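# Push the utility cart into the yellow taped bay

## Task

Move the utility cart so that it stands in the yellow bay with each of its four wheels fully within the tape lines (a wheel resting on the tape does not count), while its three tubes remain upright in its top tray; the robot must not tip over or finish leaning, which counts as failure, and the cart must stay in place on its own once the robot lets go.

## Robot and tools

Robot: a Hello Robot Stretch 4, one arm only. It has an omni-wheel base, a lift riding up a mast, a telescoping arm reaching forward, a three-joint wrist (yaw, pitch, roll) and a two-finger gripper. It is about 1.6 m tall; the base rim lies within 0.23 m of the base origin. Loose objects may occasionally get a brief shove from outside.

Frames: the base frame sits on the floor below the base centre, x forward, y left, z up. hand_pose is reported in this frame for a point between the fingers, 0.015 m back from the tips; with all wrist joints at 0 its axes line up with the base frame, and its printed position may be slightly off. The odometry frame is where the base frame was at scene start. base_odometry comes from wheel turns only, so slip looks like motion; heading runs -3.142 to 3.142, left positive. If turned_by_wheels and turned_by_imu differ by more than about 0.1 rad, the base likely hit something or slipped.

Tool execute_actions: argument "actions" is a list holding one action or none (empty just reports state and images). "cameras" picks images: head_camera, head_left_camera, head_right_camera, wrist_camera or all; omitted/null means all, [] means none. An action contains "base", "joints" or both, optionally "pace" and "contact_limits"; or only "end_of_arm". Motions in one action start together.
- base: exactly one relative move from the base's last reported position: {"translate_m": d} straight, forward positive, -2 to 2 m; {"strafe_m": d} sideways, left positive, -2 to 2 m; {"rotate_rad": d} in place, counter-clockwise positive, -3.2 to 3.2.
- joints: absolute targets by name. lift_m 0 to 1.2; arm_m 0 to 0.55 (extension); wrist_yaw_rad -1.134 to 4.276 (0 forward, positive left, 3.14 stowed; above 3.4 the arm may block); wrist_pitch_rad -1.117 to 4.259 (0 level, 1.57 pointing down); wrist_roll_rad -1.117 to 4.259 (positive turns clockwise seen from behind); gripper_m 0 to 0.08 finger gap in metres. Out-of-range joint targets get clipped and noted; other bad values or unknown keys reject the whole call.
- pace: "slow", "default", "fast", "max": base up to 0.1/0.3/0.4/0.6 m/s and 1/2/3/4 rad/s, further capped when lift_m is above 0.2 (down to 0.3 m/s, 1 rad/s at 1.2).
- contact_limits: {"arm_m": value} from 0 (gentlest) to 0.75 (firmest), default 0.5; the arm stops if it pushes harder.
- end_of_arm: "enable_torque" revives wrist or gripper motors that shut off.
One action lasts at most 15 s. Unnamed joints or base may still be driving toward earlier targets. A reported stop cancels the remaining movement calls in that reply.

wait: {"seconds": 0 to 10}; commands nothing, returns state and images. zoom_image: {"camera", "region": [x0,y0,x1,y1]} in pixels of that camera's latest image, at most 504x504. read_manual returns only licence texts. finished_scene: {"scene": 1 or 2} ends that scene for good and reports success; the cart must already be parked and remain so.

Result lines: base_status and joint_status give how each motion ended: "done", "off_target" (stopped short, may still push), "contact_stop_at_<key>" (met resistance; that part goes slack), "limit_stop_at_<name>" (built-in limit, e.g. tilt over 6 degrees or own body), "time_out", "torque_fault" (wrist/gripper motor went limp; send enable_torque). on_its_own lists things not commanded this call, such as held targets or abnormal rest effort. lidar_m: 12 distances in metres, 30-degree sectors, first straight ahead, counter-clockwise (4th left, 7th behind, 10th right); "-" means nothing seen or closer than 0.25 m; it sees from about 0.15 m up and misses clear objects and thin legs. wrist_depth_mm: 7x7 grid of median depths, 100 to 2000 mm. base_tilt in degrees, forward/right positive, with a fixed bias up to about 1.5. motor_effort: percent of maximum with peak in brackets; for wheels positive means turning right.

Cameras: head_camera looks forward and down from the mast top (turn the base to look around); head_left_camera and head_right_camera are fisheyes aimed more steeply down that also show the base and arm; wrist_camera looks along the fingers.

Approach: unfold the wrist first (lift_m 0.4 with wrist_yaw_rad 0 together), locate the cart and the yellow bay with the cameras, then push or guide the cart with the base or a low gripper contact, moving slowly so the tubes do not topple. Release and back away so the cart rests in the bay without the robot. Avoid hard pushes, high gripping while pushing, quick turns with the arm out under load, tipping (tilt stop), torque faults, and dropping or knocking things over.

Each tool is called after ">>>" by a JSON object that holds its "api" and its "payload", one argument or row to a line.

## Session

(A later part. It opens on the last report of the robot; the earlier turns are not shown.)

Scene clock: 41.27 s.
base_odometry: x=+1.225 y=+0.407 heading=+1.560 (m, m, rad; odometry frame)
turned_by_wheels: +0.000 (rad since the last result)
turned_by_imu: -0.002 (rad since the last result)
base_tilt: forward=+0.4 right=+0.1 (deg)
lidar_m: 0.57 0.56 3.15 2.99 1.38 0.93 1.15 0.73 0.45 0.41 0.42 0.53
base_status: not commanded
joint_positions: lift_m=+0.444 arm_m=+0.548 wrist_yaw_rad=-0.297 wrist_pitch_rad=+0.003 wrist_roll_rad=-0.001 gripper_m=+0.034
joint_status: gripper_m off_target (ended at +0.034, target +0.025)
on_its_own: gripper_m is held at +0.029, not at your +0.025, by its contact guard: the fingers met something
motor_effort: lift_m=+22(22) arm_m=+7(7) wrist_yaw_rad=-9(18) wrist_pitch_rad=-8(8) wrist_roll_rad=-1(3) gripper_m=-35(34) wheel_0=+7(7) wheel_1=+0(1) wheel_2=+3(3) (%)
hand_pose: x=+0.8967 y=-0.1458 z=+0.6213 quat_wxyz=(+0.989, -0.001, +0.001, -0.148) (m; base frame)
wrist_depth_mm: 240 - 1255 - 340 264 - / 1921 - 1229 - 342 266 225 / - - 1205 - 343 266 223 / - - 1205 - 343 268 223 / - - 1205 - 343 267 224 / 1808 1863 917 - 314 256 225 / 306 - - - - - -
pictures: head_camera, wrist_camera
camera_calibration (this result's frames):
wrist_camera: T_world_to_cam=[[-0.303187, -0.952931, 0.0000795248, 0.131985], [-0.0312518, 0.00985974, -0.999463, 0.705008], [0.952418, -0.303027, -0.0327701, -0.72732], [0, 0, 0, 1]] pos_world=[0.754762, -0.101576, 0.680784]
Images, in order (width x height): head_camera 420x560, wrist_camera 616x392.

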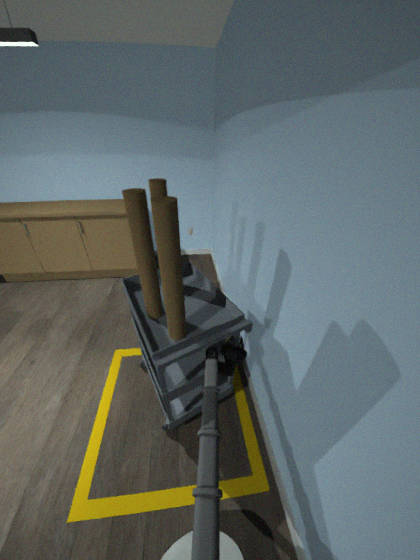

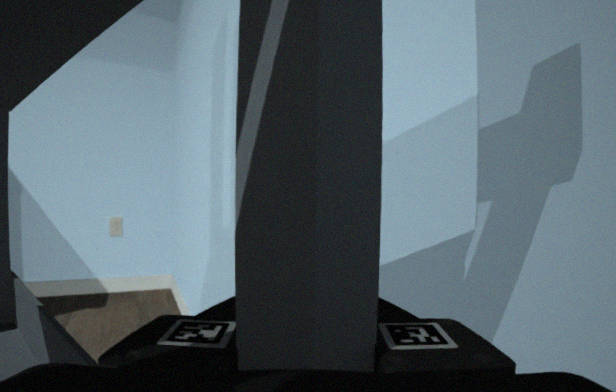

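>>> {"api": "execute_actions", "payload": {
  "actions": [
    {"joints": {"arm_m": 0.33}, "pace": "slow"}
  ]
}}

Scene clock: 44.87 s.
base_odometry: x=+1.225 y=+0.407 heading=+1.559 (m, m, rad; odometry frame)
turned_by_wheels: +0.000 (rad since the last result)
turned_by_imu: -0.002 (rad since the last result)
base_tilt: forward=+0.3 right=+0.2 (deg)
lidar_m: 0.48 0.51 3.12 2.98 1.39 0.91 1.20 0.77 0.45 0.41 0.44 0.54
base_status: not commanded
joint_positions: lift_m=+0.444 arm_m=+0.332 wrist_yaw_rad=-0.300 wrist_pitch_rad=+0.004 wrist_roll_rad=-0.002 gripper_m=+0.032
joint_status: all done
on_its_own: gripper_m is held at +0.029, not at your +0.025, by its contact guard: the fingers met something
motor_effort: lift_m=+22(22) arm_m=-9(11) wrist_yaw_rad=-2(13) wrist_pitch_rad=-11(10) wrist_roll_rad=-2(3) gripper_m=-20(34) wheel_0=+5(7) wheel_1=+1(1) wheel_2=+3(3) (%)
hand_pose: x=+0.6799 y=-0.1463 z=+0.6212 quat_wxyz=(+0.989, -0.001, +0.002, -0.149) (m; base frame)
wrist_depth_mm: 241 244 252 - 384 300 - / 362 368 917 - 389 301 252 / - - 1160 - 389 303 253 / - - 1255 - 392 304 254 / - - 1160 - 392 304 253 / 544 569 147 - 355 293 252 / 402 - - - - - -
pictures: head_camera, head_left_camera, head_right_camera, wrist_camera
camera_calibration (this result's frames):
wrist_camera: T_world_to_cam=[[-0.305701, -0.952127, 0.000797384, 0.0672142], [-0.0322521, 0.00951822, -0.999434, 0.69867], [0.951581, -0.305554, -0.0336178, -0.52034], [0, 0, 0, 1]] pos_world=[0.538226, -0.101646, 0.680729]
Images, in order (width x height): head_camera 420x560, head_left_camera 420x672, head_right_camera 420x672, wrist_camera 616x392.

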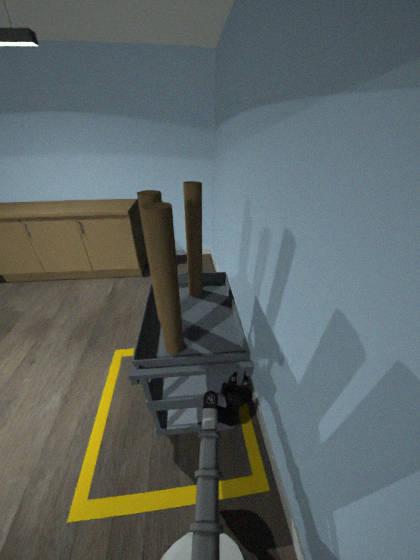

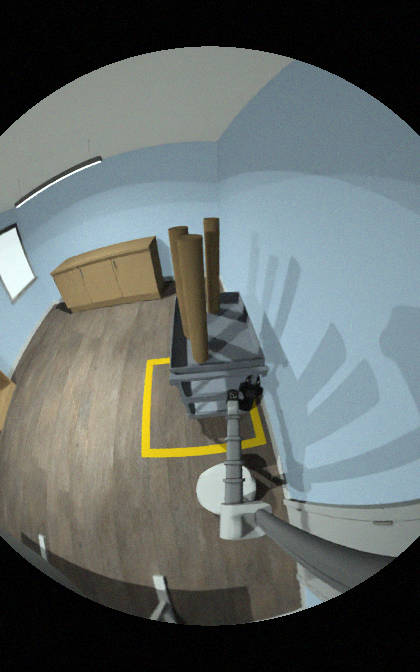

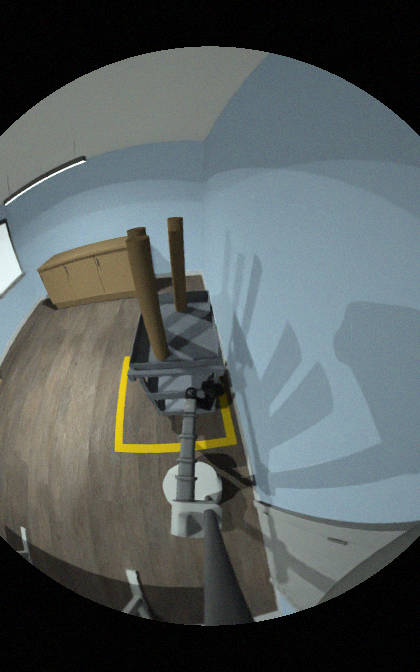

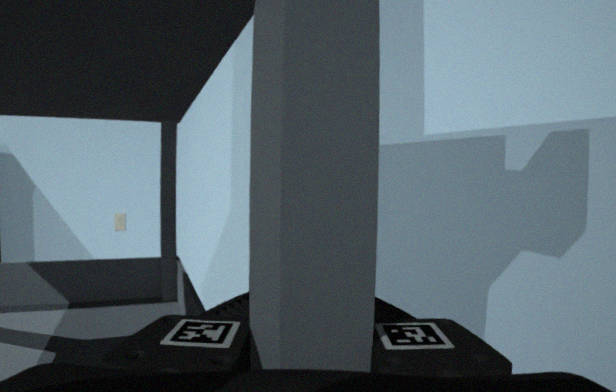

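>>> {"api": "zoom_image", "payload": {
  "camera": "head_camera",
  "region": [100, 255, 290, 495]
}}

>>> {"api": "zoom_image", "payload": {
  "camera": "head_left_camera",
  "region": [130, 280, 290, 470]
}}

>>> {"api": "zoom_image", "payload": {
  "camera": "head_right_camera",
  "region": [100, 280, 260, 470]
}}

Region (100, 255, 290, 495) of head_camera's 420x560 image, scaled by 2.100, with more detail than that image has; it fills the left 399 columns of this view, and the rest is white.

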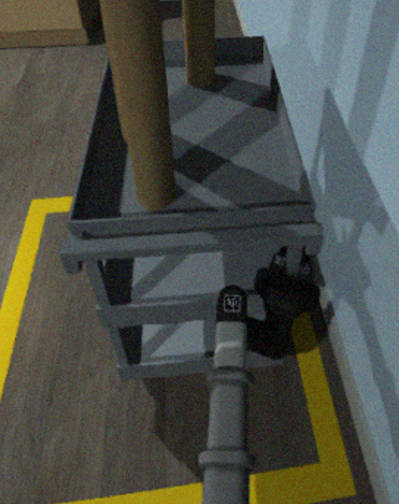

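Region (130, 280, 290, 470) of head_left_camera's 420x672 image, scaled by 2.653, with more detail than that image has; it fills the left 424 columns of this view, and the rest is white.

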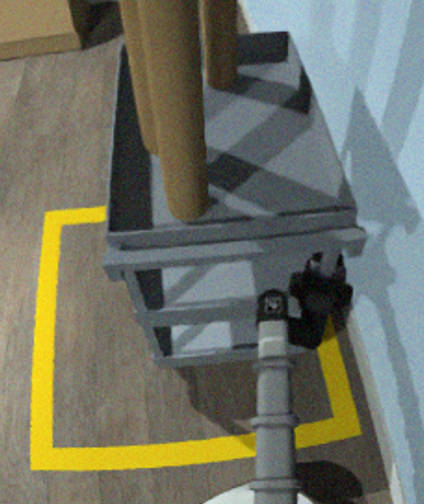

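Region (100, 280, 260, 470) of head_right_camera's 420x672 image, scaled by 2.653, with more detail than that image has; it fills the left 424 columns of this view, and the rest is white.

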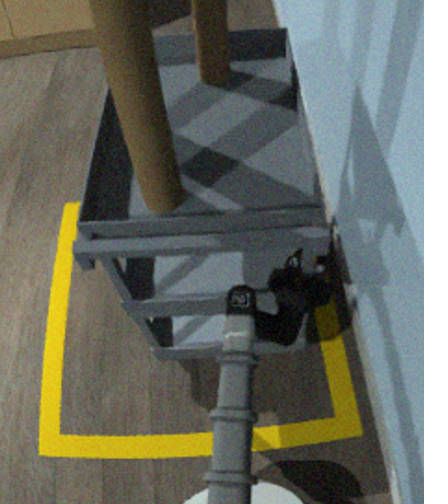

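>>> {"api": "zoom_image", "payload": {
  "camera": "head_left_camera",
  "region": [140, 330, 280, 450]
}}

>>> {"api": "zoom_image", "payload": {
  "camera": "head_camera",
  "region": [110, 340, 280, 500]
}}

Region (140, 330, 280, 450) of head_left_camera's 420x672 image, scaled by 3.600, with more detail than that image has; it fills the top 432 rows of this view, and the rest is white.

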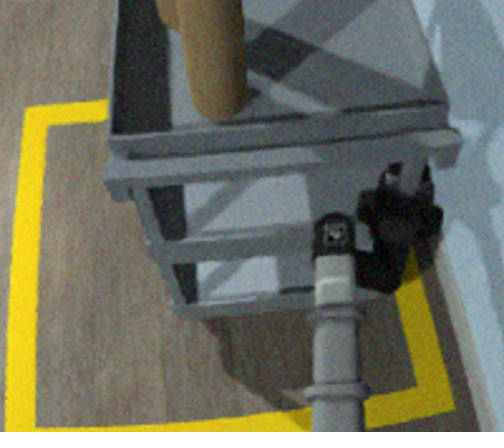

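Region (110, 340, 280, 500) of head_camera's 420x560 image, scaled by 2.965, with more detail than that image has; it fills the top 474 rows of this view, and the rest is white.

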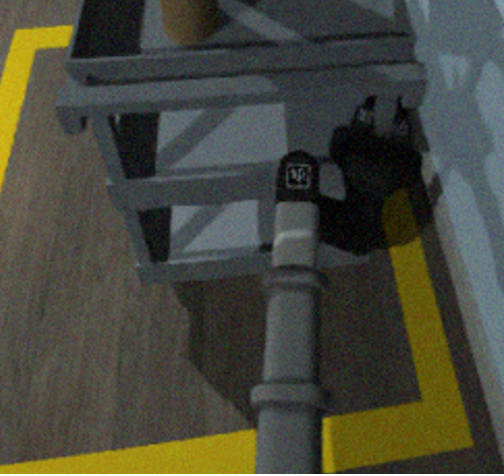

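>>> {"api": "execute_actions", "payload": {
  "actions": [
    {"joints": {"gripper_m": 0.08, "arm_m": 0.19}}
  ]
}}

Scene clock: 48.63 s.
base_odometry: x=+1.225 y=+0.407 heading=+1.559 (m, m, rad; odometry frame)
turned_by_wheels: +0.000 (rad since the last result)
turned_by_imu: -0.002 (rad since the last result)
base_tilt: forward=+0.2 right=+0.1 (deg)
lidar_m: 0.49 0.51 3.15 2.98 1.37 0.94 1.16 0.72 0.46 0.40 0.43 0.55
base_status: not commanded
joint_positions: lift_m=+0.444 arm_m=+0.191 wrist_yaw_rad=-0.300 wrist_pitch_rad=+0.003 wrist_roll_rad=-0.002 gripper_m=+0.080
joint_status: all done
motor_effort: lift_m=+22(22) arm_m=-8(11) wrist_yaw_rad=+1(12) wrist_pitch_rad=-7(10) wrist_roll_rad=+0(1) gripper_m=+5(22) wheel_0=+4(5) wheel_1=+1(1) wheel_2=+3(3) (%)
hand_pose: x=+0.5396 y=-0.1464 z=+0.6213 quat_wxyz=(+0.989, -0.001, +0.002, -0.150) (m; base frame)
wrist_depth_mm: 236 239 213 609 439 325 - / 353 362 297 615 442 327 273 / - - 231 647 442 329 274 / - - 230 654 442 330 276 / 683 750 230 654 442 330 276 / 585 569 214 654 442 294 274 / - - 215 654 291 - -
pictures: head_camera, head_left_camera, head_right_camera, wrist_camera
camera_calibration (this result's frames):
wrist_camera: T_world_to_cam=[[-0.306285, -0.951939, 0.00103354, 0.0244133], [-0.0315304, 0.00905969, -0.999462, 0.693882], [0.951418, -0.306152, -0.0327898, -0.387365], [0, 0, 0, 1]] pos_world=[0.397902, -0.101639, 0.680782]
Images, in order (width x height): head_camera 420x560, head_left_camera 420x672, head_right_camera 420x672, wrist_camera 616x392.

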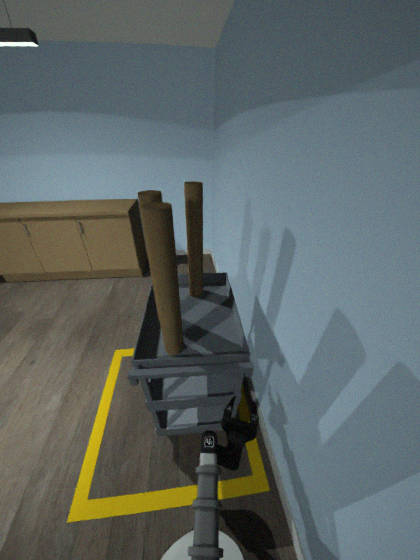

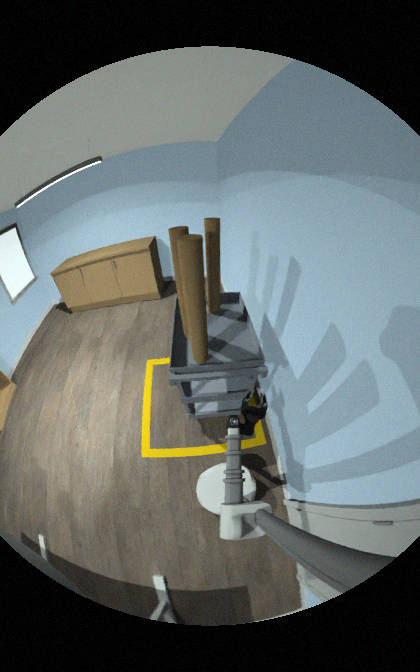

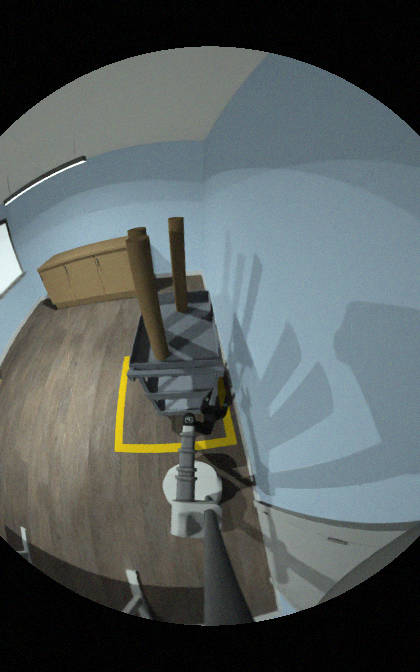

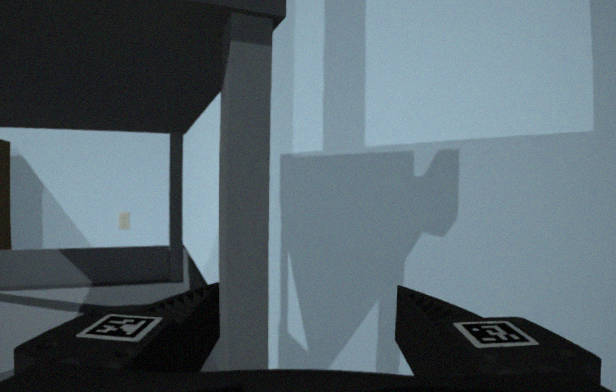

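>>> {"api": "execute_actions", "payload": {
  "actions": []
}}

Scene clock: 49.07 s.
base_odometry: x=+1.225 y=+0.407 heading=+1.559 (m, m, rad; odometry frame)
turned_by_wheels: +0.000 (rad since the last result)
turned_by_imu: +0.000 (rad since the last result)
base_tilt: forward=+0.3 right=+0.3 (deg)
lidar_m: 0.49 0.52 3.15 2.98 1.35 0.93 1.18 0.75 0.44 0.43 0.44 0.56
base_status: not commanded
joint_positions: lift_m=+0.444 arm_m=+0.191 wrist_yaw_rad=-0.300 wrist_pitch_rad=+0.003 wrist_roll_rad=-0.002 gripper_m=+0.080
joint_status: all done
motor_effort: lift_m=+22(22) arm_m=-8(11) wrist_yaw_rad=+0(12) wrist_pitch_rad=-8(10) wrist_roll_rad=+0(1) gripper_m=+5(22) wheel_0=+4(5) wheel_1=+1(1) wheel_2=+4(3) (%)
hand_pose: x=+0.5396 y=-0.1464 z=+0.6213 quat_wxyz=(+0.989, -0.001, +0.002, -0.150) (m; base frame)
wrist_depth_mm: 236 240 213 609 439 325 - / 355 362 297 609 442 327 273 / - - 231 654 442 330 276 / - - 230 654 445 330 276 / 691 741 230 654 442 329 274 / 591 569 214 654 439 294 273 / - - 215 654 290 - -
pictures: head_camera, head_left_camera, head_right_camera, wrist_camera
camera_calibration (this result's frames):
wrist_camera: T_world_to_cam=[[-0.306285, -0.951939, 0.00103351, 0.0244135], [-0.0315304, 0.00905976, -0.999462, 0.693882], [0.951418, -0.306153, -0.0327899, -0.387365], [0, 0, 0, 1]] pos_world=[0.397902, -0.101639, 0.680782]
Images, in order (width x height): head_camera 420x560, head_left_camera 420x672, head_right_camera 420x672, wrist_camera 616x392.

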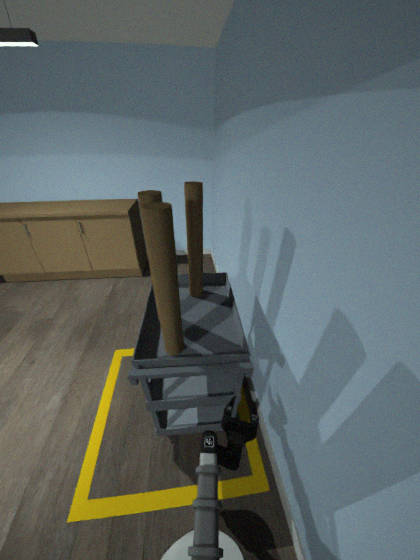

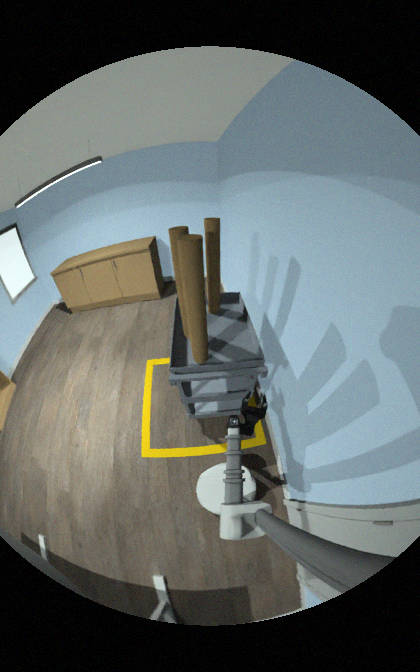

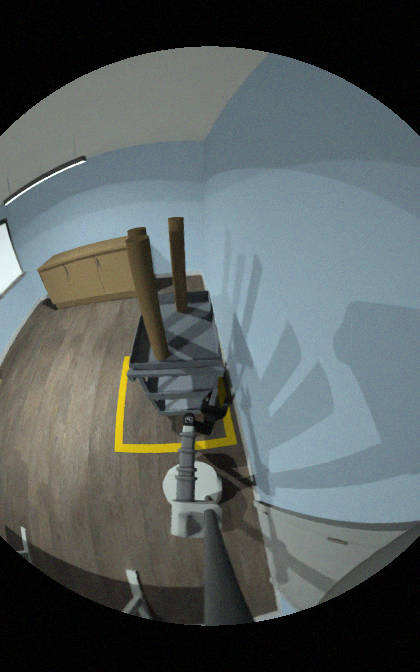

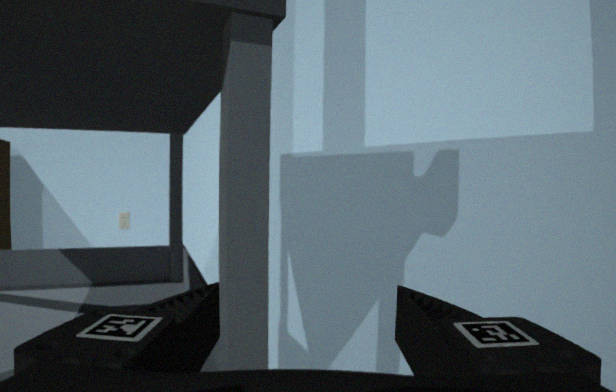

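>>> {"api": "zoom_image", "payload": {
  "camera": "head_camera",
  "region": [60, 240, 300, 540]
}}

>>> {"api": "zoom_image", "payload": {
  "camera": "head_left_camera",
  "region": [120, 280, 300, 480]
}}

Region (60, 240, 300, 540) of head_camera's 420x560 image, scaled by 1.680, with more detail than that image has; it fills the left 403 columns of this view, and the rest is white.

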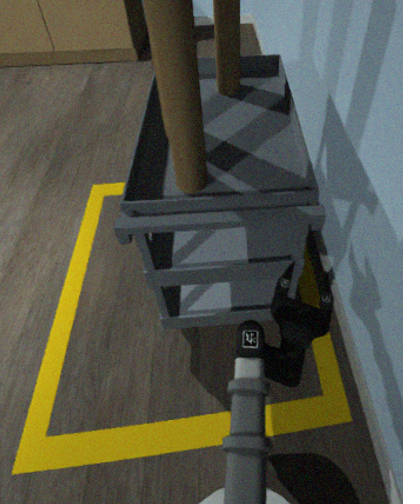

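Region (120, 280, 300, 480) of head_left_camera's 420x672 image, scaled by 2.520, with more detail than that image has; it fills the left 454 columns of this view, and the rest is white.

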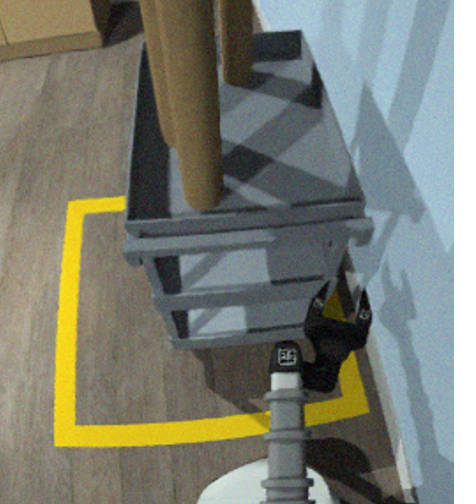

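>>> {"api": "zoom_image", "payload": {
  "camera": "head_right_camera",
  "region": [100, 330, 260, 470]
}}

Region (100, 330, 260, 470) of head_right_camera's 420x672 image, scaled by 3.150, with more detail than that image has; it fills the top 441 rows of this view, and the rest is white.

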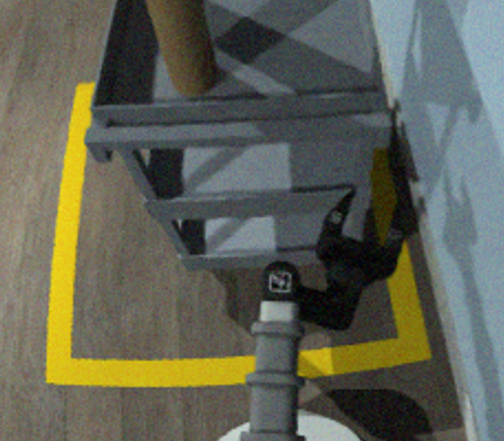

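>>> {"api": "finished_scene", "payload": {
  "scene": 2
}}

The scene is finished: the task was done.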